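# Place cardboard box on an empty desk or in tote

## Task

Move the cardboard box onto a desk in the room that has nothing on it; if every desk is occupied, set the box inside the tote near the door so that no part of it sticks out past the tote's rim. Leave the foam blocks in their original spots and orientations, keep the tote standing on the floor, and never let the robot tip over or finish leaning. Everything must stay in place on its own once the robot lets go.

## Robot and tools

Robot: TidyBot++, a wheeled base 0.54 m long, 0.50 m wide and 0.38 m tall on four driven casters. One seven-joint arm with a two-finger gripper is mounted on top; its shoulder sits 0.12 m ahead of the base centre at 0.68 m height. Cameras: base_camera (644x364, fixed on the base, looking forward and down) and wrist_camera (644x476 fisheye, looking along the hand). At the start the arm is folded with the hand pointing down, reaching up to 0.08 m beyond the base front, elbow as high as 1.15 m.

Frames: the base frame has its origin on the floor below the base centre, x forward, y left, z up. hand_pose is reported in it, as the point midway between the finger pads; the hand's own z axis runs along the fingers and the fingers move along its y axis. The odometry frame is the base frame as it was when the scene began. base_odometry heading is positive to the left, range -3.142 to 3.142; it counts wheel rotation, so slip shows up as travel and drift of a few cm and degrees builds up. base_tilt is in degrees, forward and right positive.

execute_actions: argument actions is a list holding one action or none (empty = just report). An action may contain base, joints, speeds. base holds exactly one key, each a relative offset from where the base last reported itself: translate_m (metres, forward +, -2 to 2), strafe_m (metres, left +, -2 to 2), rotate_rad (radians, counter-clockwise from above +, -6.3 to 6.3). joints is a set of absolute targets by name, in radians: joint_1_rad (any angle; arm yaw, positive = clockwise from above, opposite to rotate_rad), joint_2_rad shoulder -2.249 to 2.249, joint_3_rad any angle, joint_4_rad elbow -2.579 to 2.579, joint_5_rad any angle, joint_6_rad wrist -2.099 to 2.099, joint_7_rad any angle (hand roll; hand down, positive turns counter-clockwise from above; at 1.57 fingers open left/right). gripper_pos is a scale 0 (open, gap about 85 mm) to 1 (closed, squeezing about 100 N per finger). Free-spinning joints take the short way; turn further in steps under half a turn. speeds optionally caps this action's base speeds: translate_m and strafe_m 0.05 to 0.5 m/s, rotate_rad 0.1 to 1.57 rad/s (top value is default). Very long base moves are refused; split them. cameras: list of base_camera, wrist_camera or all; omitted/null = all, [] = none. Unknown keys, names or out-of-range values reject the whole call with no motion. Anything not named in an action may keep pushing toward an earlier target.

wait: seconds, 0 to 10; no new command, returns state and images.
zoom_image: camera (base_camera or wrist_camera) and region [x0, y0, x1, y1] in pixels of that camera's latest full image, origin top-left, at most 504 by 504.
finished_scene: scene, the number of the scene being closed; irreversible, reports success. Call it only when the result will hold by itself.

Arm geometry, with joint_1_rad 0, joint_3_rad 3.14, joint_5_rad 0 (near the start), the arm moves in the vertical plane of base x. Segments: upper arm 0.42 m at angle joint_2_rad from vertical (forward lean positive); forearm 0.31 m at joint_2_rad - joint_4_rad; hand 0.31 m at joint_2_rad - joint_4_rad - joint_6_rad. Hand reach ahead of the shoulder = sum of length*sin(angle); height above it = sum of length*cos(angle). From 3.14, raising joint_3_rad swings a forward-bent forearm to the right; raising joint_5_rad swings a bent hand to the right. A downward hand reaches at most about 0.94 m above the floor, and only near the base. Closed fingertips stick about 20 mm beyond the hand point.

Result lines: base_status and joint_status tell how each motion ended. done = reached (base: wheels turned the full amount, even with slip). off_target = stopped short, may still push. contact_stop / time_out = gave up and holds there. A blocked base pushes hard until time_out and can still say done while well short; base contact_stop means something pushed it after arriving. "joint command not followed" with a "cause:" line means arm targets were held back (usually self-collision); affected joints read not_followed and may be retried on later actions until valid targets are sent. The gripper still moves. on_its_own lists uncommanded changes. Gripper done at 1 means empty; off_target means it closed on something. motor_effort is percent of max per motor, peak in brackets, noisy. ARM HIT = arm struck the base or itself. Torque fault: any joint sensor reaching its limit (joints 1-4: 104.5 N m, warning 56.7; joints 5-7: 51.3, warning 29.4) freezes the arm and gripper for 10 s and drops the rest of the call, while the base continues. MOTOR HOT warns from 60 °C; at 75 °C an OVER-TEMPERATURE FAULT lets the arm sink, and unmet keys show limit_stop_at_motor_heat; resend them.

Precision: friction and hand_pose error leave the hand 1-2 cm off, more when stretched; correct by sending each joint last command + (wanted - read). Held loads make the arm sag; never command a joint to its read angle while holding something. Trust camera images for true hand position. Camera calibration (K, distortion, T_world_to_cam in the base frame) is given; expect small errors, larger for the wrist camera.

Avoid: dropping or slamming the box, knocking or rotating foam blocks, tipping the tote, driving the base while the arm is snagged (especially above 0.8 m, which can topple the robot), pulling sideways on a raised hand, hard arm pushes against edges, and fingers near the floor. Back off or retract the arm to straighten a leaning robot. The robot holds its last command while you reason, and loose objects may occasionally be nudged.

Each tool is called after "Call:" as name(argument=value, ...), one argument or row to a line, values as JSON.

## Session

Call:
execute_actions(
  actions=[],
)

Scene clock: 0.00 s.
base_odometry: x=+0.000 y=+0.000 heading=+0.000 (m, m, rad; odometry frame)
base_tilt: forward=+0.3 right=-0.4 (deg)
base_status: not commanded
joint_positions: joint_1_rad=+0.026 joint_2_rad=-0.359 joint_3_rad=+3.123 joint_4_rad=-2.516 joint_5_rad=-0.023 joint_6_rad=-0.849 joint_7_rad=+1.583 gripper_pos=+0.000
joint_status: not commanded
motor_effort: joint_1_rad=+0 joint_2_rad=-2 joint_3_rad=+0 joint_4_rad=+17 joint_5_rad=+1 joint_6_rad=+0 joint_7_rad=+0 (%)
hand_pose: x=+0.2754 y=+0.0047 z=+0.5935 quat_wxyz=(-0.005, +0.998, -0.005, +0.068) (m; base frame)
pictures: base_camera, wrist_camera
Images, in order (width x height): base_camera 644x364, wrist_camera 644x476.

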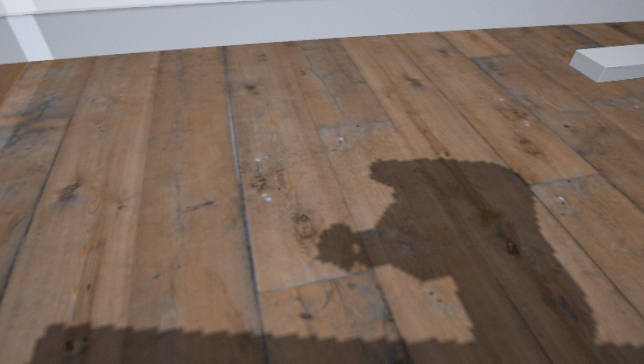

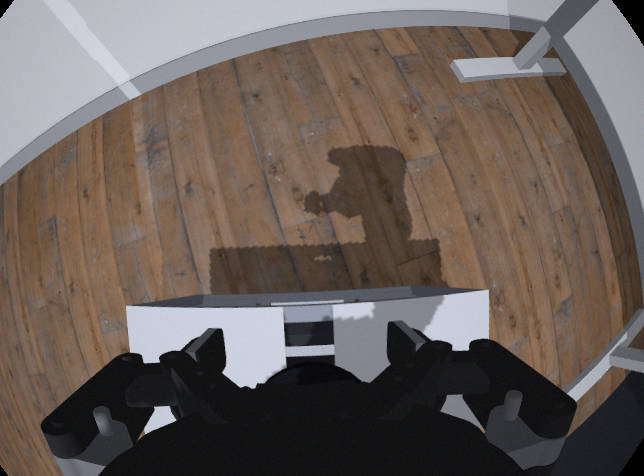

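Call:
execute_actions(
  actions=[
    {"joints":{"joint_6_rad":0.2,"joint_1_rad":-0.9}},
  ],
  cameras=["wrist_camera"],
)

Call:
execute_actions(
  actions=[
    {"joints":{"joint_1_rad":1.3}},
  ],
  cameras=["wrist_camera"],
)

Call:
execute_actions(
  actions=[
    {"joints":{"joint_1_rad":3.1}},
  ],
  cameras=["wrist_camera"],
)

Scene clock: 2.33 s.
base_odometry: x=+0.000 y=+0.000 heading=+0.000 (m, m, rad; odometry frame)
base_tilt: forward=+0.4 right=-0.3 (deg)
base_status: not commanded
joint_positions: joint_1_rad=-0.876 joint_2_rad=-0.359 joint_3_rad=+3.123 joint_4_rad=-2.516 joint_5_rad=-0.023 joint_6_rad=+0.169 joint_7_rad=+1.583 gripper_pos=+0.000
joint_status: all done
motor_effort: joint_1_rad=+0(0) joint_2_rad=-5(5) joint_3_rad=+0(1) joint_4_rad=+22(22) joint_5_rad=+0(1) joint_6_rad=+7(8) joint_7_rad=+0(0) (%)
hand_pose: x=+0.3681 y=+0.3111 z=+0.7759 quat_wxyz=(-0.234, +0.757, +0.359, +0.493) (m; base frame)
pictures: wrist_camera
camera_calibration (this result's frames):
wrist_camera: T_world_to_cam=[[0.7622, -0.646982, -0.0215658, -0.0644082], [-0.294466, -0.316853, -0.901606, 0.959561], [0.57649, 0.693555, -0.432019, 0.0385706], [0, 0, 0, 1]] pos_world=[0.309414, 0.235618, 0.880421]
Images, in order (width x height): wrist_camera 644x476.

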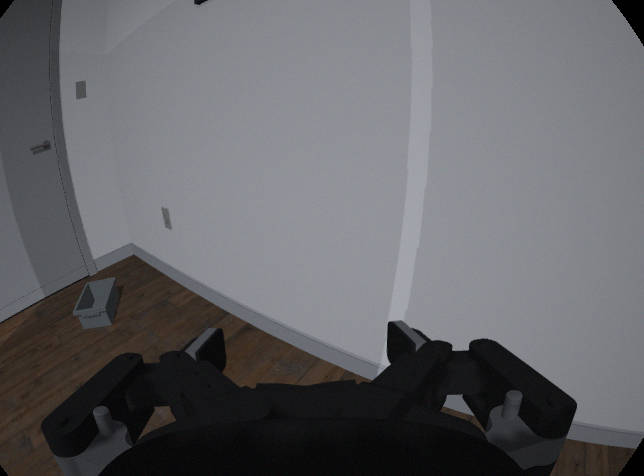

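Scene clock: 5.60 s.
base_odometry: x=+0.000 y=+0.000 heading=+0.000 (m, m, rad; odometry frame)
base_tilt: forward=+0.4 right=-0.4 (deg)
base_status: not commanded
joint_positions: joint_1_rad=+1.276 joint_2_rad=-0.359 joint_3_rad=+3.123 joint_4_rad=-2.516 joint_5_rad=-0.023 joint_6_rad=+0.169 joint_7_rad=+1.583 gripper_pos=+0.000
joint_status: all done
motor_effort: joint_1_rad=+0(1) joint_2_rad=-6(6) joint_3_rad=+1(1) joint_4_rad=+22(22) joint_5_rad=+1(0) joint_6_rad=+8(8) joint_7_rad=+1(0) (%)
hand_pose: x=+0.2420 y=-0.3790 z=+0.7759 quat_wxyz=(+0.322, +0.675, -0.496, +0.440) (m; base frame)
pictures: wrist_camera
camera_calibration (this result's frames):
wrist_camera: T_world_to_cam=[[-0.959424, -0.281142, -0.0215656, 0.140465], [-0.102852, 0.420151, -0.901607, 0.936759], [0.26254, -0.862805, -0.432019, 0.0759304], [0, 0, 0, 1]] pos_world=[0.211178, -0.288577, 0.880421]
Images, in order (width x height): wrist_camera 644x476.

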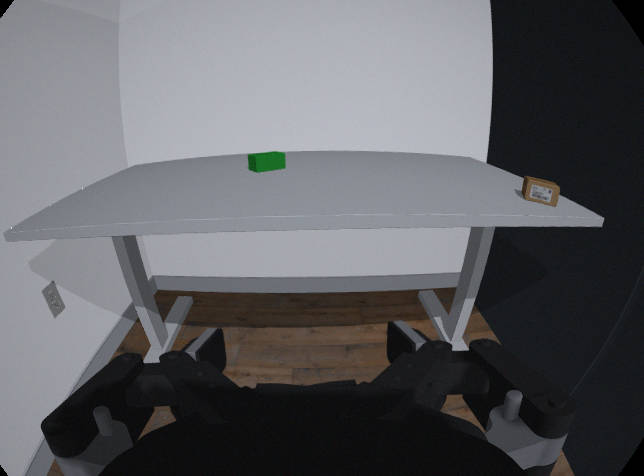

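Scene clock: 8.57 s.
base_odometry: x=+0.000 y=+0.000 heading=+0.000 (m, m, rad; odometry frame)
base_tilt: forward=+0.4 right=-0.4 (deg)
base_status: not commanded
joint_positions: joint_1_rad=+3.076 joint_2_rad=-0.359 joint_3_rad=+3.123 joint_4_rad=-2.516 joint_5_rad=-0.023 joint_6_rad=+0.169 joint_7_rad=+1.583 gripper_pos=+0.000
joint_status: all done
motor_effort: joint_1_rad=+0(1) joint_2_rad=-5(5) joint_3_rad=+0(1) joint_4_rad=+21(22) joint_5_rad=+1(0) joint_6_rad=+8(8) joint_7_rad=+0(0) (%)
hand_pose: x=-0.2781 y=-0.0336 z=+0.7759 quat_wxyz=(+0.545, +0.031, -0.838, +0.021) (m; base frame)
pictures: wrist_camera
camera_calibration (this result's frames):
wrist_camera: T_world_to_cam=[[-0.055846, 0.998206, -0.0215657, 0.0329391], [0.432531, 0.00471983, -0.901607, 0.873049], [-0.899888, -0.0596789, -0.432019, 0.214259], [0, 0, 0, 1]] pos_world=[-0.182972, -0.0242139, 0.880421]
Images, in order (width x height): wrist_camera 644x476.

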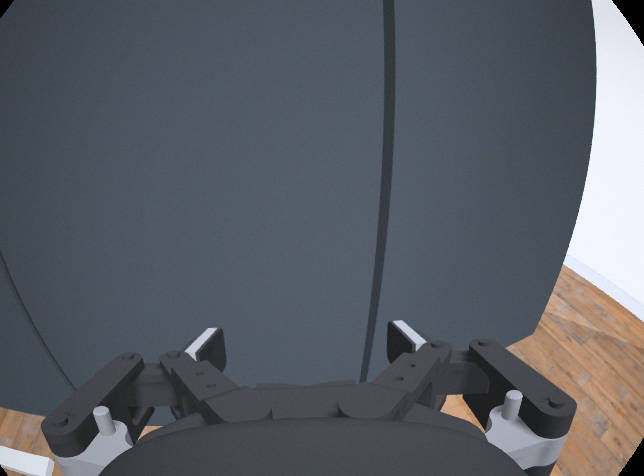

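Call:
execute_actions(
  actions=[
    {"joints":{"joint_1_rad":-1.9}},
  ],
  cameras=["wrist_camera"],
)

Scene clock: 11.17 s.
base_odometry: x=+0.000 y=+0.000 heading=+0.000 (m, m, rad; odometry frame)
base_tilt: forward=+0.4 right=-0.4 (deg)
base_status: not commanded
joint_positions: joint_1_rad=+4.360 joint_2_rad=-0.359 joint_3_rad=+3.123 joint_4_rad=-2.516 joint_5_rad=-0.023 joint_6_rad=+0.169 joint_7_rad=+1.583 gripper_pos=+0.000
joint_status: all done
motor_effort: joint_1_rad=+0(1) joint_2_rad=-5(5) joint_3_rad=+0(1) joint_4_rad=+21(22) joint_5_rad=+0(0) joint_6_rad=+7(7) joint_7_rad=+0(1) (%)
hand_pose: x=-0.0259 y=+0.3712 z=+0.7759 quat_wxyz=(+0.449, -0.476, -0.690, -0.309) (m; base frame)
pictures: wrist_camera
camera_calibration (this result's frames):
wrist_camera: T_world_to_cam=[[0.941402, 0.336597, -0.0215656, -0.0857334], [0.127171, -0.41344, -0.901607, 0.909386], [-0.312394, 0.846032, -0.432019, 0.144347], [0, 0, 0, 1]] pos_world=[0.0101552, 0.282712, 0.880421]
Images, in order (width x height): wrist_camera 644x476.

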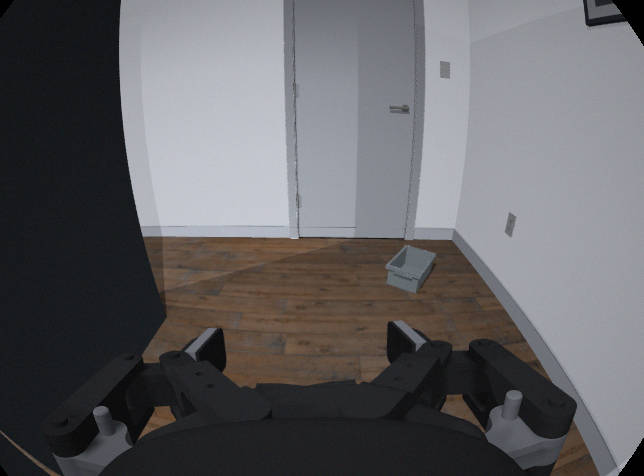

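Call:
execute_actions(
  actions=[
    {"joints":{"joint_1_rad":1.8,"joint_2_rad":0.0,"joint_4_rad":-1.6,"joint_6_rad":-0.5}},
  ],
)

Scene clock: 14.97 s.
base_odometry: x=+0.000 y=+0.000 heading=+0.000 (m, m, rad; odometry frame)
base_tilt: forward=+0.4 right=-0.4 (deg)
base_status: not commanded
joint_positions: joint_1_rad=+1.821 joint_2_rad=-0.022 joint_3_rad=+3.123 joint_4_rad=-1.624 joint_5_rad=-0.023 joint_6_rad=-0.465 joint_7_rad=+1.583 gripper_pos=+0.000
joint_status: all done
motor_effort: joint_1_rad=+0(1) joint_2_rad=-21(21) joint_3_rad=+0(1) joint_4_rad=+25(24) joint_5_rad=+1(1) joint_6_rad=+7(9) joint_7_rad=+0(0) (%)
hand_pose: x=-0.0093 y=-0.5642 z=+0.9445 quat_wxyz=(+0.397, +0.533, -0.674, +0.323) (m; base frame)
pictures: base_camera, wrist_camera
camera_calibration (this result's frames):
wrist_camera: T_world_to_cam=[[-0.969188, 0.24446, -0.0302438, 0.15568], [0.148214, 0.480686, -0.864276, 1.14201], [-0.196743, -0.842129, -0.502107, 0.12859], [0, 0, 0, 1]] pos_world=[0.00691992, -0.478717, 1.05629]
Images, in order (width x height): base_camera 644x364, wrist_camera 644x476.

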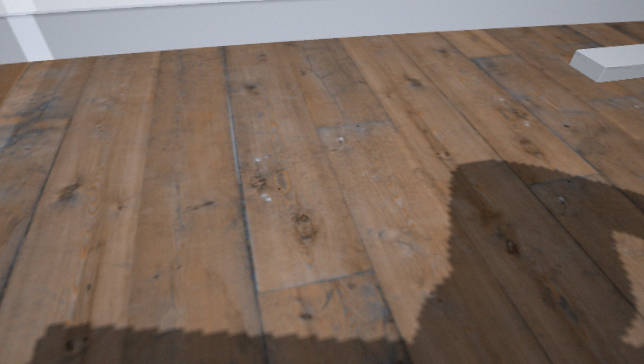

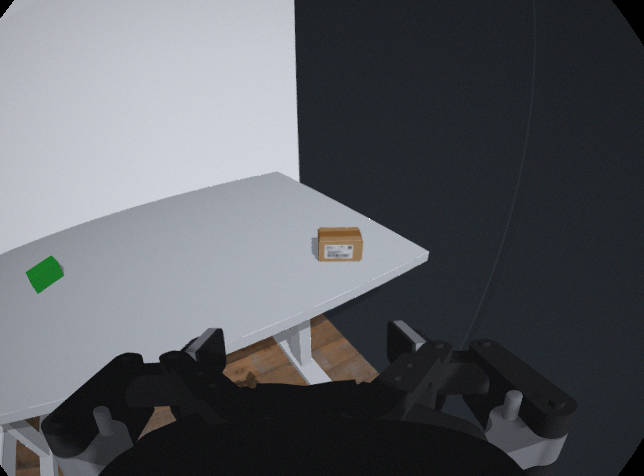

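Call:
execute_actions(
  actions=[
    {"base":{"translate_m":0.15},"joints":{"joint_1_rad":0.25,"joint_2_rad":-0.2,"joint_4_rad":-1.6,"joint_6_rad":-1.2,"joint_7_rad":0.0}},
  ],
  cameras=[],
)

Call:
execute_actions(
  actions=[
    {"base":{"rotate_rad":-1.57}},
  ],
  cameras=[],
)

Call:
execute_actions(
  actions=[
    {"base":{"strafe_m":-0.2},"joints":{"joint_2_rad":0.2,"joint_4_rad":-1.0,"joint_6_rad":-1.5}},
  ],
)

Scene clock: 18.33 s.
base_odometry: x=+0.150 y=+0.000 heading=+0.001 (m, m, rad; odometry frame)
base_tilt: forward=+0.4 right=-0.3 (deg)
base_status: done
joint_positions: joint_1_rad=+0.273 joint_2_rad=-0.180 joint_3_rad=+3.124 joint_4_rad=-1.623 joint_5_rad=-0.023 joint_6_rad=-1.166 joint_7_rad=+0.030 gripper_pos=+0.000
joint_status: all done
motor_effort: joint_1_rad=+0(4) joint_2_rad=-13(23) joint_3_rad=+0(3) joint_4_rad=+22(25) joint_5_rad=+0(1) joint_6_rad=+4(7) joint_7_rad=+0(0) (%)
hand_pose: x=+0.5025 y=-0.0915 z=+0.8672 quat_wxyz=(-0.165, +0.600, -0.756, +0.204) (m; base frame)
pictures: none
No camera images: the call's "cameras" was empty. Leave "cameras" out to get every camera's image.

Scene clock: 20.63 s.
base_odometry: x=+0.150 y=+0.000 heading=-1.569 (m, m, rad; odometry frame)
base_tilt: forward=+0.3 right=-0.4 (deg)
base_status: done
joint_positions: joint_1_rad=+0.270 joint_2_rad=-0.180 joint_3_rad=+3.127 joint_4_rad=-1.623 joint_5_rad=-0.023 joint_6_rad=-1.167 joint_7_rad=+0.030 gripper_pos=+0.000
joint_status: not commanded
motor_effort: joint_1_rad=+0(2) joint_2_rad=-13(15) joint_3_rad=+0(2) joint_4_rad=+22(22) joint_5_rad=+0(2) joint_6_rad=+4(4) joint_7_rad=+0(0) (%)
hand_pose: x=+0.5026 y=-0.0914 z=+0.8676 quat_wxyz=(-0.166, +0.600, -0.755, +0.204) (m; base frame)
pictures: none
No camera images: the call's "cameras" was empty. Leave "cameras" out to get every camera's image.

Scene clock: 22.47 s.
base_odometry: x=-0.050 y=+0.000 heading=-1.570 (m, m, rad; odometry frame)
base_tilt: forward=+0.3 right=-0.3 (deg)
base_status: done
joint_positions: joint_1_rad=+0.269 joint_2_rad=+0.186 joint_3_rad=+3.127 joint_4_rad=-1.023 joint_5_rad=-0.023 joint_6_rad=-1.465 joint_7_rad=+0.030 gripper_pos=+0.000
joint_status: all done
motor_effort: joint_1_rad=+0(2) joint_2_rad=-25(27) joint_3_rad=+0(2) joint_4_rad=+21(23) joint_5_rad=+0(2) joint_6_rad=+4(4) joint_7_rad=+1(0) (%)
hand_pose: x=+0.6163 y=-0.1218 z=+0.9287 quat_wxyz=(-0.149, +0.607, -0.760, +0.178) (m; base frame)
pictures: base_camera, wrist_camera
camera_calibration (this result's frames):
wrist_camera: T_world_to_cam=[[-0.867858, 0.226354, -0.442251, 0.97131], [0.228744, 0.972265, 0.048749, -0.014703], [0.44102, -0.0588549, -0.895566, 0.684105], [0, 0, 0, 1]] pos_world=[0.544619, -0.165302, 1.04294]
Images, in order (width x height): base_camera 644x364, wrist_camera 644x476.

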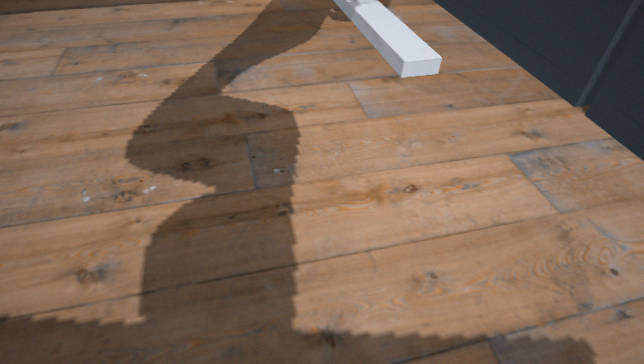

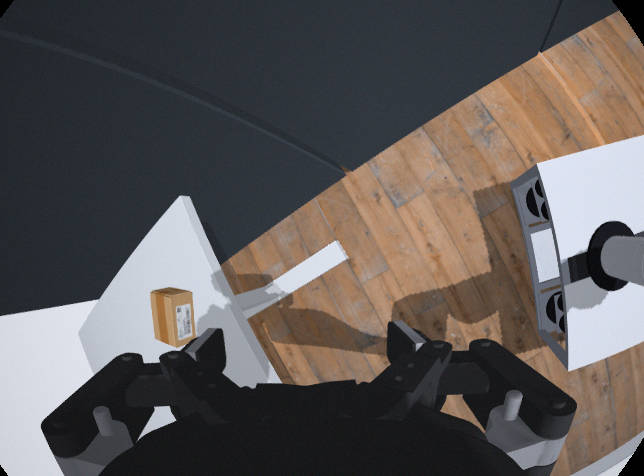

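Call:
execute_actions(
  actions=[
    {"base":{"translate_m":0.42},"joints":{"joint_1_rad":0.33,"joint_7_rad":-0.08}},
  ],
  cameras=[],
)

Call:
execute_actions(
  actions=[
    {"joints":{"joint_2_rad":0.28,"joint_4_rad":-1.05,"joint_6_rad":-1.7}},
  ],
)

Scene clock: 24.93 s.
base_odometry: x=-0.050 y=-0.420 heading=-1.570 (m, m, rad; odometry frame)
base_tilt: forward=+0.3 right=-0.3 (deg)
base_status: done
joint_positions: joint_1_rad=+0.317 joint_2_rad=+0.198 joint_3_rad=+3.127 joint_4_rad=-1.020 joint_5_rad=-0.023 joint_6_rad=-1.469 joint_7_rad=-0.051 gripper_pos=+0.000
joint_status: all done
motor_effort: joint_1_rad=-1(2) joint_2_rad=-27(29) joint_3_rad=+0(1) joint_4_rad=+21(21) joint_5_rad=+0(0) joint_6_rad=+3(3) joint_7_rad=+0(0) (%)
hand_pose: x=+0.6121 y=-0.1459 z=+0.9231 quat_wxyz=(-0.148, +0.558, -0.799, +0.170) (m; base frame)
pictures: none
No camera images: the call's "cameras" was empty. Leave "cameras" out to get every camera's image.

Scene clock: 25.90 s.
base_odometry: x=-0.050 y=-0.420 heading=-1.570 (m, m, rad; odometry frame)
base_tilt: forward=+0.4 right=-0.4 (deg)
base_status: not commanded
joint_positions: joint_1_rad=+0.317 joint_2_rad=+0.273 joint_3_rad=+3.127 joint_4_rad=-1.038 joint_5_rad=-0.023 joint_6_rad=-1.674 joint_7_rad=-0.051 gripper_pos=+0.000
joint_status: all done
motor_effort: joint_1_rad=-1(0) joint_2_rad=-28(31) joint_3_rad=-1(0) joint_4_rad=+19(22) joint_5_rad=+0(1) joint_6_rad=+1(2) joint_7_rad=-1(0) (%)
hand_pose: x=+0.5657 y=-0.1316 z=+0.8603 quat_wxyz=(-0.058, +0.571, -0.817, +0.054) (m; base frame)
pictures: base_camera, wrist_camera
camera_calibration (this result's frames):
wrist_camera: T_world_to_cam=[[-0.91938, 0.366061, -0.144011, 0.69026], [0.360026, 0.930541, 0.0668944, -0.0856651], [0.158495, 0.00965379, -0.987313, 0.892309], [0, 0, 0, 1]] pos_world=[0.524026, -0.181576, 0.986123]
Images, in order (width x height): base_camera 644x364, wrist_camera 644x476.

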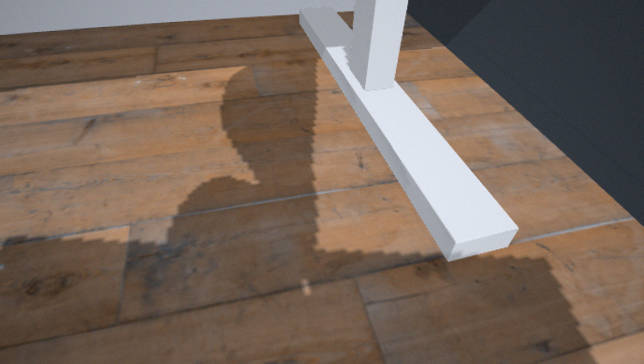

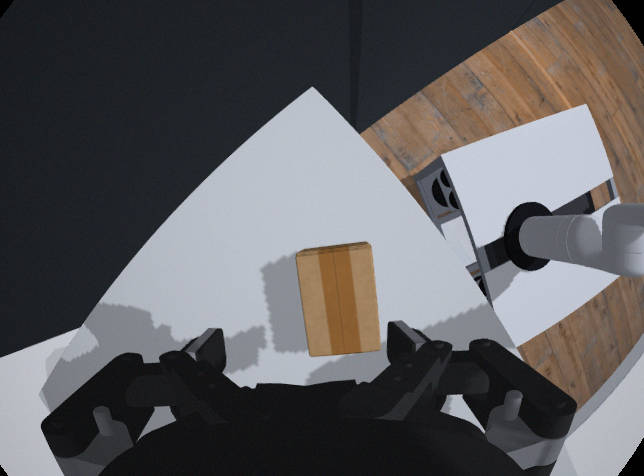

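Call:
execute_actions(
  actions=[
    {"joints":{"joint_2_rad":0.24,"joint_4_rad":-1.32,"joint_6_rad":-1.46}},
  ],
  cameras=["wrist_camera"],
)

Scene clock: 27.63 s.
base_odometry: x=-0.050 y=-0.420 heading=-1.570 (m, m, rad; odometry frame)
base_tilt: forward=+0.4 right=-0.4 (deg)
base_status: not commanded
joint_positions: joint_1_rad=+0.317 joint_2_rad=+0.261 joint_3_rad=+3.127 joint_4_rad=-1.301 joint_5_rad=-0.023 joint_6_rad=-1.493 joint_7_rad=-0.051 gripper_pos=+0.000
joint_status: all done
motor_effort: joint_1_rad=+0(0) joint_2_rad=-27(30) joint_3_rad=+0(1) joint_4_rad=+19(20) joint_5_rad=+0(0) joint_6_rad=+0(1) joint_7_rad=+0(0) (%)
hand_pose: x=+0.5505 y=-0.1265 z=+0.7813 quat_wxyz=(-0.037, +0.571, -0.820, +0.026) (m; base frame)
pictures: wrist_camera
camera_calibration (this result's frames):
wrist_camera: T_world_to_cam=[[-0.925276, 0.371809, -0.0749765, 0.613111], [0.367777, 0.92782, 0.0623736, -0.0807636], [0.0927557, 0.0301382, -0.995233, 0.861619], [0, 0, 0, 1]] pos_world=[0.51708, -0.178994, 0.908517]
Images, in order (width x height): wrist_camera 644x476.

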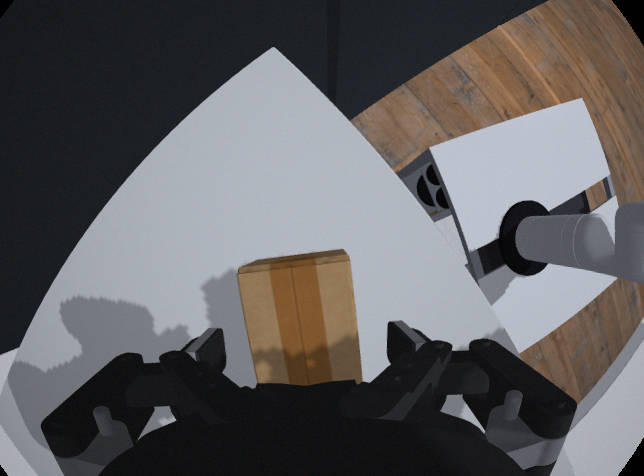

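Call:
execute_actions(
  actions=[
    {"joints":{"joint_2_rad":0.27,"joint_4_rad":-1.46,"joint_6_rad":-1.31}},
  ],
  cameras=["wrist_camera"],
)

Call:
execute_actions(
  actions=[
    {"joints":{"gripper_pos":1}},
  ],
  cameras=["wrist_camera"],
)

Scene clock: 28.80 s.
base_odometry: x=-0.050 y=-0.420 heading=-1.570 (m, m, rad; odometry frame)
base_tilt: forward=+0.4 right=-0.4 (deg)
base_status: not commanded
joint_positions: joint_1_rad=+0.317 joint_2_rad=+0.262 joint_3_rad=+3.127 joint_4_rad=-1.442 joint_5_rad=-0.023 joint_6_rad=-1.343 joint_7_rad=-0.051 gripper_pos=+0.000
joint_status: all done
motor_effort: joint_1_rad=+0(0) joint_2_rad=-27(29) joint_3_rad=+0(1) joint_4_rad=+19(20) joint_5_rad=+0(0) joint_6_rad=+0(0) joint_7_rad=+0(0) (%)
hand_pose: x=+0.5506 y=-0.1265 z=+0.7366 quat_wxyz=(-0.039, +0.569, -0.821, +0.029) (m; base frame)
pictures: wrist_camera
camera_calibration (this result's frames):
wrist_camera: T_world_to_cam=[[-0.923454, 0.374774, -0.0823174, 0.614633], [0.370503, 0.92671, 0.0627425, -0.0798994], [0.0997986, 0.027441, -0.994629, 0.812474], [0, 0, 0, 1]] pos_world=[0.516104, -0.1786, 0.863719]
Images, in order (width x height): wrist_camera 644x476.

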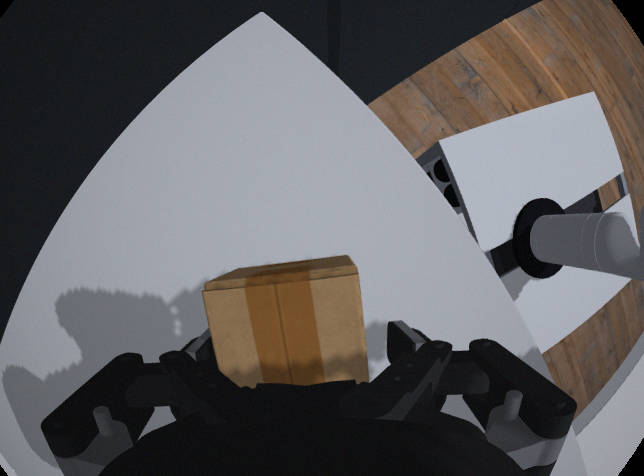

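Scene clock: 29.90 s.
base_odometry: x=-0.050 y=-0.420 heading=-1.570 (m, m, rad; odometry frame)
base_tilt: forward=+0.4 right=-0.3 (deg)
base_status: not commanded
joint_positions: joint_1_rad=+0.317 joint_2_rad=+0.257 joint_3_rad=+3.127 joint_4_rad=-1.444 joint_5_rad=-0.023 joint_6_rad=-1.342 joint_7_rad=-0.051 gripper_pos=+0.337
joint_status: gripper_pos off_target (ended at +0.337, target +1.000)
motor_effort: joint_1_rad=+0(0) joint_2_rad=-22(28) joint_3_rad=+0(1) joint_4_rad=+15(20) joint_5_rad=+0(0) joint_6_rad=+1(3) joint_7_rad=+0(0) (%)
hand_pose: x=+0.5501 y=-0.1263 z=+0.7383 quat_wxyz=(-0.040, +0.569, -0.821, +0.031) (m; base frame)
pictures: wrist_camera
camera_calibration (this result's frames):
wrist_camera: T_world_to_cam=[[-0.923058, 0.374679, -0.0870607, 0.617504], [0.370249, 0.926792, 0.0630322, -0.0800328], [0.104304, 0.0259483, -0.994207, 0.811243], [0, 0, 0, 1]] pos_world=[0.515008, -0.178242, 0.865349]
Images, in order (width x height): wrist_camera 644x476.

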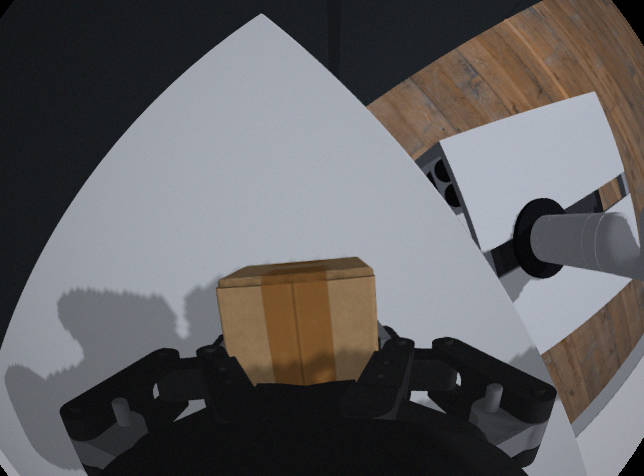

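Call:
execute_actions(
  actions=[
    {"joints":{"joint_2_rad":0.1,"joint_4_rad":-1.35,"joint_6_rad":-1.5}},
  ],
  cameras=[],
)

Call:
execute_actions(
  actions=[
    {"base":{"translate_m":-0.45}},
  ],
  cameras=[],
)

Call:
execute_actions(
  actions=[
    {"base":{"strafe_m":0.2},"joints":{"joint_1_rad":0,"joint_2_rad":-0.3,"joint_4_rad":-2.2,"joint_6_rad":0.1,"joint_7_rad":1.57}},
  ],
  cameras=[],
)

Call:
execute_actions(
  actions=[
    {"base":{"rotate_rad":3.14}},
  ],
  cameras=[],
)

Call:
execute_actions(
  actions=[
    {"base":{"translate_m":0.95},"joints":{"joint_1_rad":-0.9}},
  ],
)

Scene clock: 31.73 s.
base_odometry: x=-0.050 y=-0.420 heading=-1.570 (m, m, rad; odometry frame)
base_tilt: forward=+0.4 right=-0.4 (deg)
base_status: not commanded
joint_positions: joint_1_rad=+0.317 joint_2_rad=+0.102 joint_3_rad=+3.127 joint_4_rad=-1.369 joint_5_rad=-0.023 joint_6_rad=-1.470 joint_7_rad=-0.051 gripper_pos=+0.337
joint_status: all done
motor_effort: joint_1_rad=+0(0) joint_2_rad=-23(31) joint_3_rad=+0(0) joint_4_rad=+21(22) joint_5_rad=+0(1) joint_6_rad=+1(1) joint_7_rad=+0(0) (%)
hand_pose: x=+0.5198 y=-0.1165 z=+0.8267 quat_wxyz=(-0.071, +0.569, -0.816, +0.072) (m; base frame)
pictures: none
No camera images: the call's "cameras" was empty. Leave "cameras" out to get every camera's image.

Scene clock: 34.07 s.
base_odometry: x=-0.050 y=+0.030 heading=-1.571 (m, m, rad; odometry frame)
base_tilt: forward=+0.4 right=-0.4 (deg)
base_status: done
joint_positions: joint_1_rad=+0.318 joint_2_rad=+0.100 joint_3_rad=+3.127 joint_4_rad=-1.369 joint_5_rad=-0.023 joint_6_rad=-1.473 joint_7_rad=-0.051 gripper_pos=+0.337
joint_status: not commanded
motor_effort: joint_1_rad=+0(4) joint_2_rad=-22(27) joint_3_rad=+0(3) joint_4_rad=+21(22) joint_5_rad=+1(1) joint_6_rad=+2(2) joint_7_rad=+0(0) (%)
hand_pose: x=+0.5187 y=-0.1164 z=+0.8275 quat_wxyz=(-0.071, +0.569, -0.816, +0.071) (m; base frame)
pictures: none
No camera images: the call's "cameras" was empty. Leave "cameras" out to get every camera's image.

Scene clock: 36.33 s.
base_odometry: x=+0.150 y=+0.030 heading=-1.570 (m, m, rad; odometry frame)
base_tilt: forward=+0.4 right=-0.4 (deg)
base_status: done
joint_positions: joint_1_rad=+0.026 joint_2_rad=-0.278 joint_3_rad=+3.122 joint_4_rad=-2.184 joint_5_rad=-0.023 joint_6_rad=+0.063 joint_7_rad=+1.543 gripper_pos=+0.337
joint_status: all done
motor_effort: joint_1_rad=+0(3) joint_2_rad=-11(25) joint_3_rad=+0(3) joint_4_rad=+25(25) joint_5_rad=+0(1) joint_6_rad=+9(9) joint_7_rad=+0(1) (%)
hand_pose: x=+0.5999 y=-0.0011 z=+0.8994 quat_wxyz=(-0.011, +0.796, -0.022, +0.605) (m; base frame)
pictures: none
No camera images: the call's "cameras" was empty. Leave "cameras" out to get every camera's image.

Scene clock: 39.60 s.
base_odometry: x=+0.151 y=+0.030 heading=+1.570 (m, m, rad; odometry frame)
base_tilt: forward=+0.3 right=-0.4 (deg)
base_status: done
joint_positions: joint_1_rad=+0.019 joint_2_rad=-0.279 joint_3_rad=+3.122 joint_4_rad=-2.184 joint_5_rad=-0.023 joint_6_rad=+0.063 joint_7_rad=+1.543 gripper_pos=+0.337
joint_status: not commanded
motor_effort: joint_1_rad=-1(1) joint_2_rad=-12(13) joint_3_rad=+0(2) joint_4_rad=+25(26) joint_5_rad=+1(0) joint_6_rad=+9(9) joint_7_rad=+0(0) (%)
hand_pose: x=+0.5999 y=+0.0020 z=+0.8994 quat_wxyz=(-0.013, +0.796, -0.019, +0.605) (m; base frame)
pictures: none
No camera images: the call's "cameras" was empty. Leave "cameras" out to get every camera's image.

Scene clock: 42.87 s.
base_odometry: x=+0.150 y=+0.980 heading=+1.570 (m, m, rad; odometry frame)
base_tilt: forward=+0.3 right=-0.4 (deg)
base_status: done
joint_positions: joint_1_rad=-0.878 joint_2_rad=-0.284 joint_3_rad=+3.123 joint_4_rad=-2.186 joint_5_rad=-0.023 joint_6_rad=+0.063 joint_7_rad=+1.543 gripper_pos=+0.337
joint_status: all done
motor_effort: joint_1_rad=+0(1) joint_2_rad=-11(13) joint_3_rad=+0(1) joint_4_rad=+25(26) joint_5_rad=+1(0) joint_6_rad=+8(9) joint_7_rad=+0(0) (%)
hand_pose: x=+0.4169 y=+0.3755 z=+0.9013 quat_wxyz=(-0.274, +0.725, +0.327, +0.541) (m; base frame)
pictures: base_camera, wrist_camera
camera_calibration (this result's frames):
wrist_camera: T_world_to_cam=[[0.759597, -0.647065, -0.0657239, -0.0163011], [-0.238352, -0.182925, -0.953796, 1.08077], [0.605145, 0.740166, -0.293178, -0.13463], [0, 0, 0, 1]] pos_world=[0.351457, 0.2868, 0.990291]
Images, in order (width x height): base_camera 644x364, wrist_camera 644x476.

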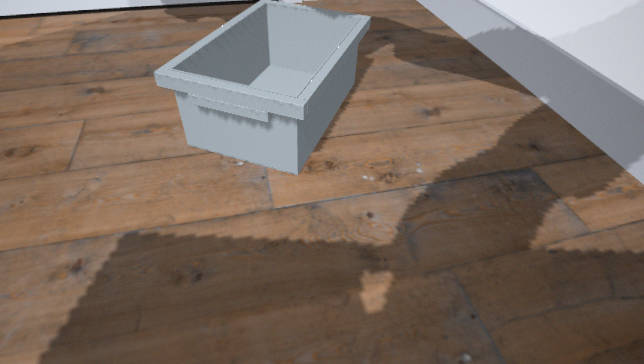

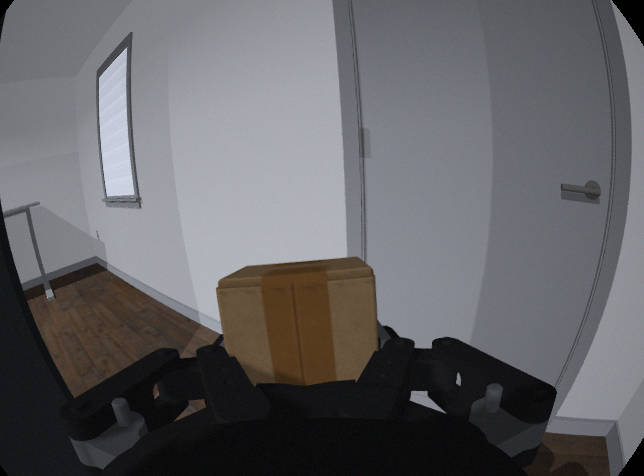

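Something's back there.

Call:
execute_actions(
  actions=[
    {"joints":{"joint_1_rad":-1.9,"joint_2_rad":-0.1,"joint_4_rad":-1.7}},
  ],
  cameras=["wrist_camera"],
)

Scene clock: 45.50 s.
base_odometry: x=+0.150 y=+0.980 heading=+1.570 (m, m, rad; odometry frame)
base_tilt: forward=+0.3 right=-0.4 (deg)
base_status: not commanded
joint_positions: joint_1_rad=-1.879 joint_2_rad=-0.116 joint_3_rad=+3.123 joint_4_rad=-1.729 joint_5_rad=-0.023 joint_6_rad=+0.063 joint_7_rad=+1.543 gripper_pos=+0.337
joint_status: all done
motor_effort: joint_1_rad=+0(1) joint_2_rad=-19(19) joint_3_rad=+0(1) joint_4_rad=+26(26) joint_5_rad=+1(1) joint_6_rad=+9(9) joint_7_rad=+0(0) (%)
hand_pose: x=-0.0681 y=+0.5452 z=+1.0932 quat_wxyz=(-0.591, +0.421, +0.558, +0.402) (m; base frame)
pictures: wrist_camera
camera_calibration (this result's frames):
wrist_camera: T_world_to_cam=[[0.947104, 0.312133, -0.0746091, -0.02598], [-0.0680933, -0.031739, -0.997174, 1.15587], [-0.313619, 0.949508, -0.00880598, -0.398053], [0, 0, 0, 1]] pos_world=[-0.0215238, 0.42275, 1.14716]
Images, in order (width x height): wrist_camera 644x476.

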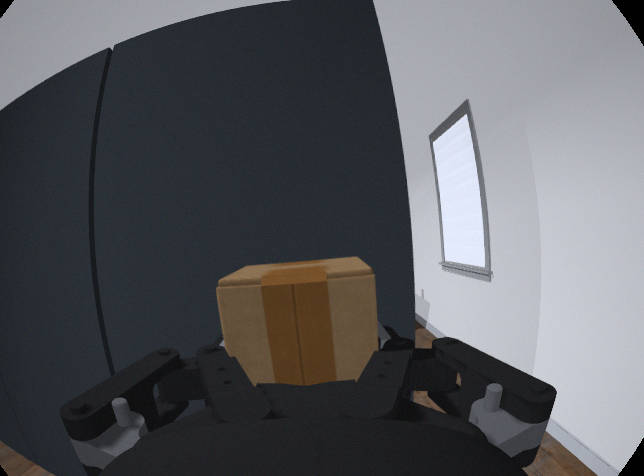

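Call:
execute_actions(
  actions=[
    {"base":{"translate_m":0.35},"joints":{"joint_1_rad":-1.5,"joint_2_rad":0.15,"joint_4_rad":-1.5,"joint_6_rad":0.0}},
  ],
)

Scene clock: 47.63 s.
base_odometry: x=+0.150 y=+1.330 heading=+1.571 (m, m, rad; odometry frame)
base_tilt: forward=+0.4 right=-0.4 (deg)
base_status: done
joint_positions: joint_1_rad=-1.502 joint_2_rad=+0.148 joint_3_rad=+3.130 joint_4_rad=-1.531 joint_5_rad=-0.023 joint_6_rad=+0.027 joint_7_rad=+1.543 gripper_pos=+0.337
joint_status: all done
motor_effort: joint_1_rad=+0(4) joint_2_rad=-29(31) joint_3_rad=+0(4) joint_4_rad=+26(27) joint_5_rad=+0(1) joint_6_rad=+9(10) joint_7_rad=+0(0) (%)
hand_pose: x=+0.1577 y=+0.6838 z=+1.0383 quat_wxyz=(-0.478, +0.548, +0.491, +0.480) (m; base frame)
pictures: base_camera, wrist_camera
camera_calibration (this result's frames):
wrist_camera: T_world_to_cam=[[0.994319, -0.0731955, -0.0772855, -0.0283536], [-0.0848448, -0.106527, -0.990683, 1.16797], [0.0642806, 0.991612, -0.112132, -0.440406], [0, 0, 0, 1]] pos_world=[0.155598, 0.559057, 1.10551]
Images, in order (width x height): base_camera 644x364, wrist_camera 644x476.

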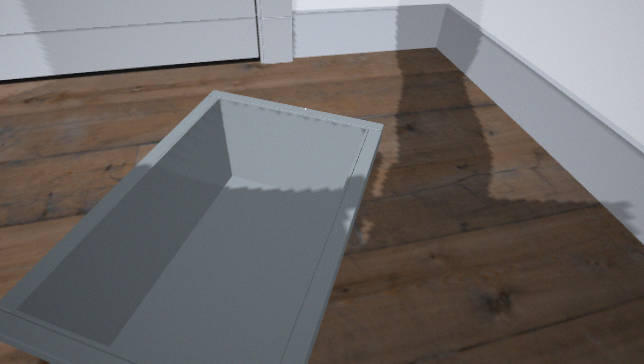

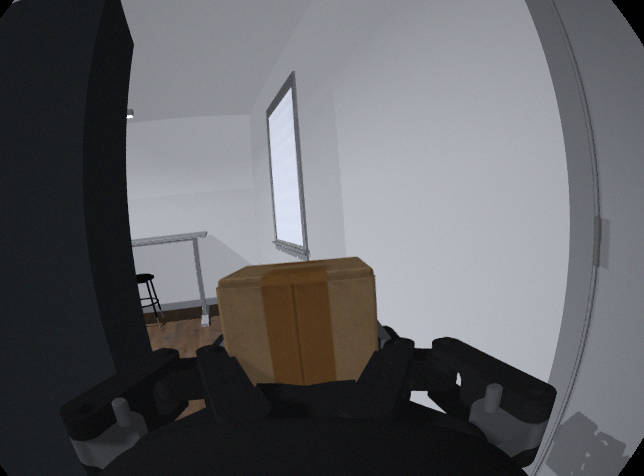

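Call:
zoom_image(
  camera="wrist_camera",
  region=[110,200,240,340],
)

Call:
execute_actions(
  actions=[
    {"joints":{"joint_1_rad":-1.35,"joint_2_rad":0.45,"joint_4_rad":-0.9,"joint_6_rad":-0.35,"joint_5_rad":0.5}},
  ],
  cameras=["wrist_camera"],
)

Region (110, 200, 240, 340) of wrist_camera's 644x476 image, scaled by 3.600; it fills the left 468 columns of this view, and the rest is white.

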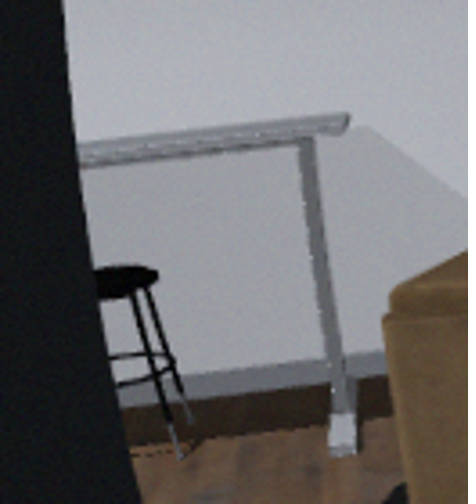

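Scene clock: 49.63 s.
base_odometry: x=+0.150 y=+1.330 heading=+1.571 (m, m, rad; odometry frame)
base_tilt: forward=+0.4 right=-0.4 (deg)
base_status: not commanded
joint_positions: joint_1_rad=-1.373 joint_2_rad=+0.442 joint_3_rad=+3.130 joint_4_rad=-0.930 joint_5_rad=+0.462 joint_6_rad=-0.322 joint_7_rad=+1.543 gripper_pos=+0.337
joint_status: all done
motor_effort: joint_1_rad=+0(1) joint_2_rad=-40(41) joint_3_rad=+0(1) joint_4_rad=+26(27) joint_5_rad=+1(1) joint_6_rad=+8(9) joint_7_rad=+0(0) (%)
hand_pose: x=+0.3112 y=+0.7727 z=+1.0958 quat_wxyz=(-0.269, +0.498, +0.546, +0.618) (m; base frame)
pictures: wrist_camera
camera_calibration (this result's frames):
wrist_camera: T_world_to_cam=[[0.881565, -0.274069, 0.384355, -0.485608], [0.327308, -0.231837, -0.916036, 1.13414], [0.340165, 0.933348, -0.114674, -0.570067], [0, 0, 0, 1]] pos_world=[0.250798, 0.661916, 1.16019]
Images, in order (width x height): wrist_camera 644x476.

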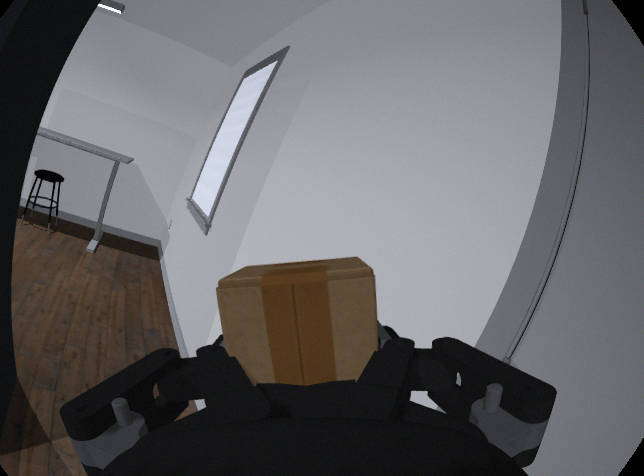

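Call:
execute_actions(
  actions=[
    {"joints":{"joint_1_rad":-1.75,"joint_2_rad":0.45,"joint_4_rad":0.0,"joint_6_rad":-1.25,"joint_5_rad":0}},
  ],
  cameras=["wrist_camera"],
)

Call:
zoom_image(
  camera="wrist_camera",
  region=[60,120,360,340],
)

Scene clock: 51.97 s.
base_odometry: x=+0.150 y=+1.330 heading=+1.571 (m, m, rad; odometry frame)
base_tilt: forward=+0.4 right=-0.4 (deg)
base_status: not commanded
joint_positions: joint_1_rad=-1.726 joint_2_rad=+0.447 joint_3_rad=+3.130 joint_4_rad=-0.024 joint_5_rad=+0.036 joint_6_rad=-1.222 joint_7_rad=+1.543 gripper_pos=+0.337
joint_status: all done
motor_effort: joint_1_rad=+1(2) joint_2_rad=-31(42) joint_3_rad=+0(1) joint_4_rad=+16(26) joint_5_rad=+1(2) joint_6_rad=+9(9) joint_7_rad=+0(0) (%)
hand_pose: x=+0.0266 y=+0.6262 z=+1.3039 quat_wxyz=(-0.502, +0.498, +0.559, +0.433) (m; base frame)
pictures: wrist_camera
camera_calibration (this result's frames):
wrist_camera: T_world_to_cam=[[0.992198, 0.117654, -0.0412378, -0.0481291], [-0.0226915, -0.154822, -0.987682, 1.43845], [-0.122589, 0.980912, -0.150945, -0.282847], [0, 0, 0, 1]] pos_world=[0.0457202, 0.505814, 1.37605]
Images, in order (width x height): wrist_camera 644x476.

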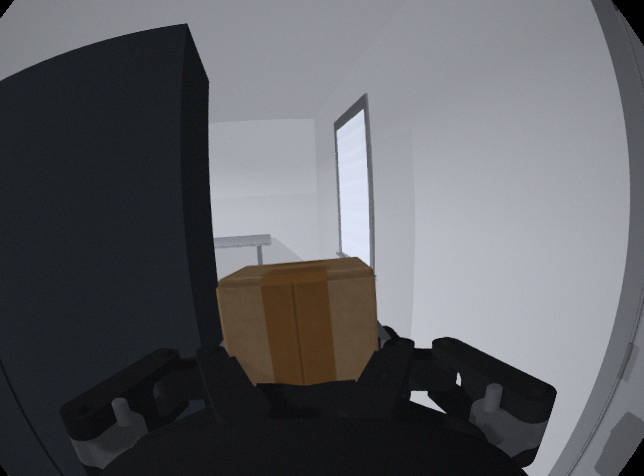

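Region (60, 120, 360, 340) of wrist_camera's 644x476 image, scaled by 1.680; it fills the top 370 rows of this view, and the rest is white.

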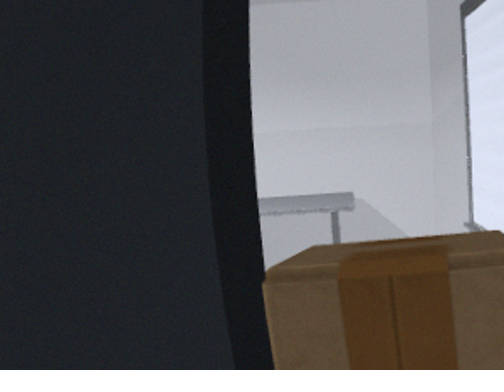

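Call:
execute_actions(
  actions=[
    {"base":{"translate_m":-0.1},"joints":{"joint_1_rad":-0.24,"joint_2_rad":0.6,"joint_4_rad":-1.7,"joint_6_rad":-0.7}},
  ],
  cameras=[],
)

Call:
execute_actions(
  actions=[
    {"joints":{"joint_2_rad":0.92,"joint_4_rad":-1.88,"joint_6_rad":-0.32}},
  ],
)

Scene clock: 55.43 s.
base_odometry: x=+0.150 y=+1.230 heading=+1.571 (m, m, rad; odometry frame)
base_tilt: forward=+0.4 right=-0.4 (deg)
base_status: done
joint_positions: joint_1_rad=-0.258 joint_2_rad=+0.586 joint_3_rad=+3.129 joint_4_rad=-1.684 joint_5_rad=+0.030 joint_6_rad=-0.736 joint_7_rad=+1.543 gripper_pos=+0.337
joint_status: all done
motor_effort: joint_1_rad=+1(5) joint_2_rad=-36(47) joint_3_rad=-1(3) joint_4_rad=+16(24) joint_5_rad=+1(3) joint_6_rad=+1(9) joint_7_rad=+0(0) (%)
hand_pose: x=+0.6167 y=+0.1333 z=+0.5216 quat_wxyz=(-0.003, +0.989, +0.130, +0.068) (m; base frame)
pictures: none
No camera images: the call's "cameras" was empty. Leave "cameras" out to get every camera's image.

Scene clock: 56.90 s.
base_odometry: x=+0.150 y=+1.230 heading=+1.571 (m, m, rad; odometry frame)
base_tilt: forward=+0.4 right=-0.4 (deg)
base_status: not commanded
joint_positions: joint_1_rad=-0.258 joint_2_rad=+0.924 joint_3_rad=+3.129 joint_4_rad=-1.866 joint_5_rad=+0.030 joint_6_rad=-0.354 joint_7_rad=+1.543 gripper_pos=+0.337
joint_status: all done
motor_effort: joint_1_rad=+0(0) joint_2_rad=-38(43) joint_3_rad=-1(1) joint_4_rad=+8(17) joint_5_rad=+1(0) joint_6_rad=-1(1) joint_7_rad=+0(0) (%)
hand_pose: x=+0.5466 y=+0.1183 z=+0.3293 quat_wxyz=(+0.000, +0.991, +0.132, -0.001) (m; base frame)
pictures: base_camera, wrist_camera
camera_calibration (this result's frames):
wrist_camera: T_world_to_cam=[[0.237356, -0.971377, 0.00948425, -0.0198185], [-0.97103, -0.236971, 0.0307569, 0.601811], [-0.0276291, -0.0165098, -0.999482, 0.47748], [0, 0, 0, 1]] pos_world=[0.602273, 0.131243, 0.45891]
Images, in order (width x height): base_camera 644x364, wrist_camera 644x476.

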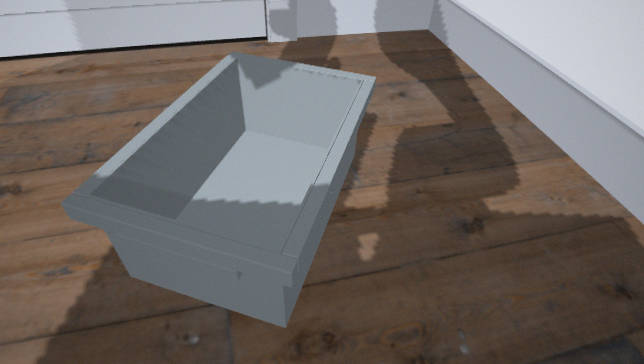

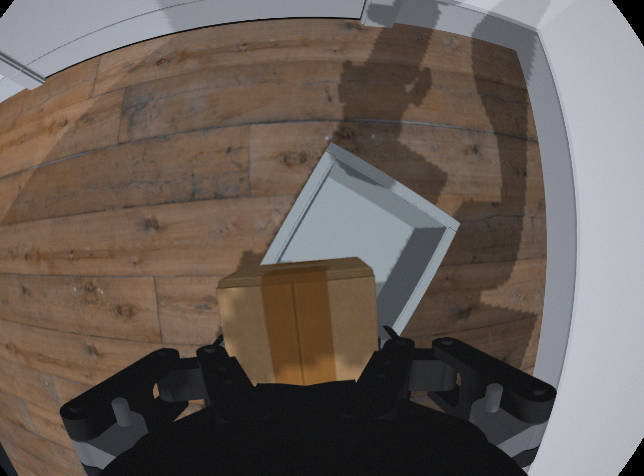

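Call:
execute_actions(
  actions=[
    {"joints":{"joint_1_rad":-0.19,"joint_2_rad":1.03,"joint_4_rad":-1.69,"joint_6_rad":-0.40,"joint_7_rad":1.05}},
  ],
)

Scene clock: 58.33 s.
base_odometry: x=+0.150 y=+1.230 heading=+1.571 (m, m, rad; odometry frame)
base_tilt: forward=+0.4 right=-0.4 (deg)
base_status: not commanded
joint_positions: joint_1_rad=-0.212 joint_2_rad=+1.017 joint_3_rad=+3.129 joint_4_rad=-1.708 joint_5_rad=+0.030 joint_6_rad=-0.366 joint_7_rad=+1.075 gripper_pos=+0.337
joint_status: all done
motor_effort: joint_1_rad=+0(0) joint_2_rad=-41(42) joint_3_rad=-1(2) joint_4_rad=+9(10) joint_5_rad=+0(0) joint_6_rad=+1(1) joint_7_rad=+0(0) (%)
hand_pose: x=+0.6071 y=+0.1108 z=+0.3046 quat_wxyz=(-0.009, +0.992, -0.124, +0.024) (m; base frame)
pictures: base_camera, wrist_camera
camera_calibration (this result's frames):
wrist_camera: T_world_to_cam=[[-0.271865, -0.962224, -0.0146681, 0.274243], [-0.962168, 0.27207, -0.0145169, 0.611466], [0.0179593, 0.0101666, -0.999787, 0.423867], [0, 0, 0, 1]] pos_world=[0.655278, 0.0932124, 0.436676]
Images, in order (width x height): base_camera 644x364, wrist_camera 644x476.

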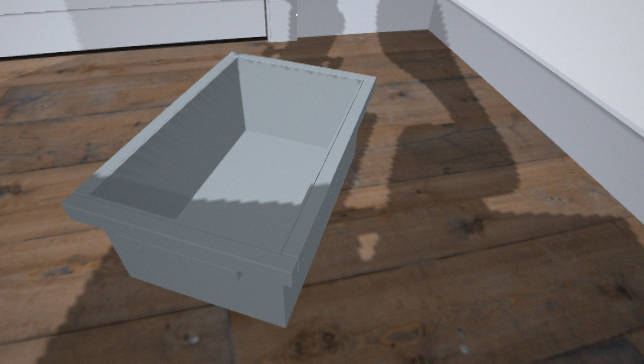

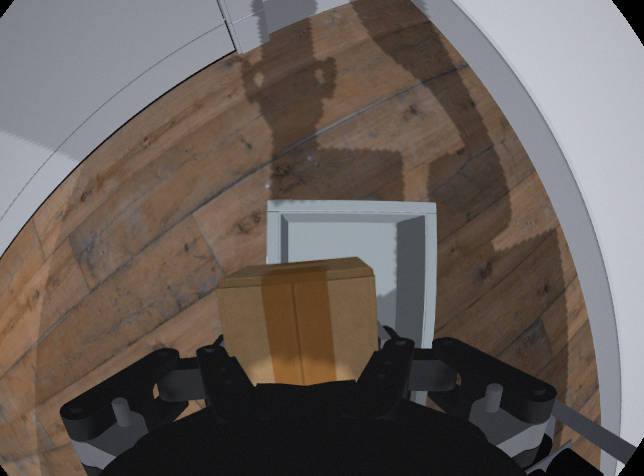

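Call:
execute_actions(
  actions=[
    {"base":{"translate_m":-0.06},"joints":{"joint_1_rad":-0.13,"joint_7_rad":1.0}},
  ],
  cameras=[],
)

Call:
execute_actions(
  actions=[
    {"joints":{"joint_2_rad":1.3,"joint_4_rad":-1.57,"joint_6_rad":-0.27}},
  ],
)

Scene clock: 59.50 s.
base_odometry: x=+0.150 y=+1.170 heading=+1.571 (m, m, rad; odometry frame)
base_tilt: forward=+0.4 right=-0.3 (deg)
base_status: done
joint_positions: joint_1_rad=-0.145 joint_2_rad=+1.017 joint_3_rad=+3.128 joint_4_rad=-1.706 joint_5_rad=+0.030 joint_6_rad=-0.370 joint_7_rad=+1.029 gripper_pos=+0.337
joint_status: all done
motor_effort: joint_1_rad=+0(2) joint_2_rad=-41(43) joint_3_rad=-1(2) joint_4_rad=+9(11) joint_5_rad=+0(0) joint_6_rad=+0(1) joint_7_rad=-1(0) (%)
hand_pose: x=+0.6133 y=+0.0782 z=+0.3048 quat_wxyz=(-0.008, +0.983, -0.180, +0.023) (m; base frame)
pictures: none
No camera images: the call's "cameras" was empty. Leave "cameras" out to get every camera's image.

Scene clock: 61.07 s.
base_odometry: x=+0.150 y=+1.170 heading=+1.571 (m, m, rad; odometry frame)
base_tilt: forward=+0.4 right=-0.4 (deg)
base_status: not commanded
joint_positions: joint_1_rad=-0.145 joint_2_rad=+1.304 joint_3_rad=+3.128 joint_4_rad=-1.594 joint_5_rad=+0.030 joint_6_rad=-0.304 joint_7_rad=+1.029 gripper_pos=+0.337
joint_status: all done
motor_effort: joint_1_rad=+0(0) joint_2_rad=-42(46) joint_3_rad=-1(1) joint_4_rad=+5(10) joint_5_rad=+0(0) joint_6_rad=-1(0) joint_7_rad=-1(0) (%)
hand_pose: x=+0.5763 y=+0.0737 z=+0.1774 quat_wxyz=(+0.008, +0.983, -0.181, -0.029) (m; base frame)
pictures: base_camera, wrist_camera
camera_calibration (this result's frames):
wrist_camera: T_world_to_cam=[[-0.378595, -0.924845, 0.0364429, 0.278085], [-0.921144, 0.380338, 0.0826809, 0.541284], [-0.0903276, -0.00226664, -0.99591, 0.360175], [0, 0, 0, 1]] pos_world=[0.636416, 0.0521307, 0.303814]
Images, in order (width x height): base_camera 644x364, wrist_camera 644x476.

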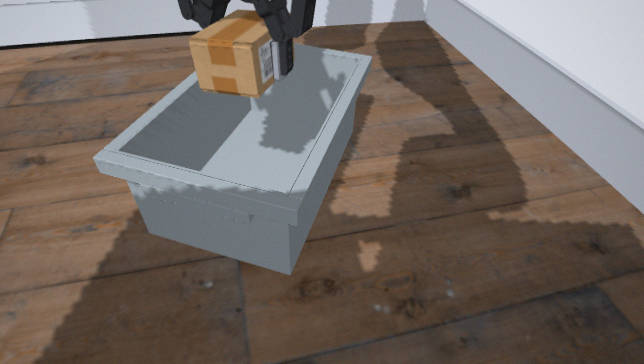

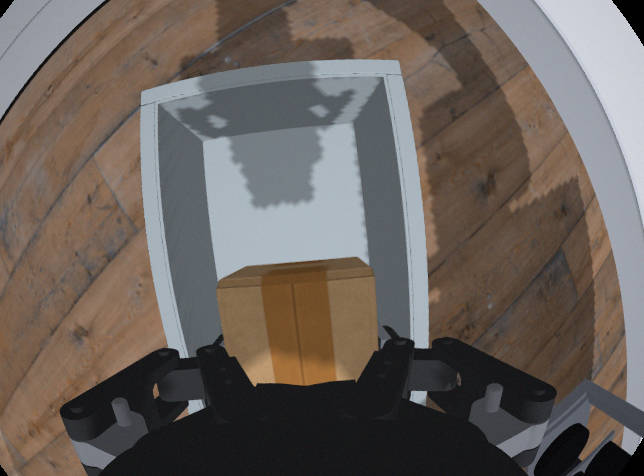

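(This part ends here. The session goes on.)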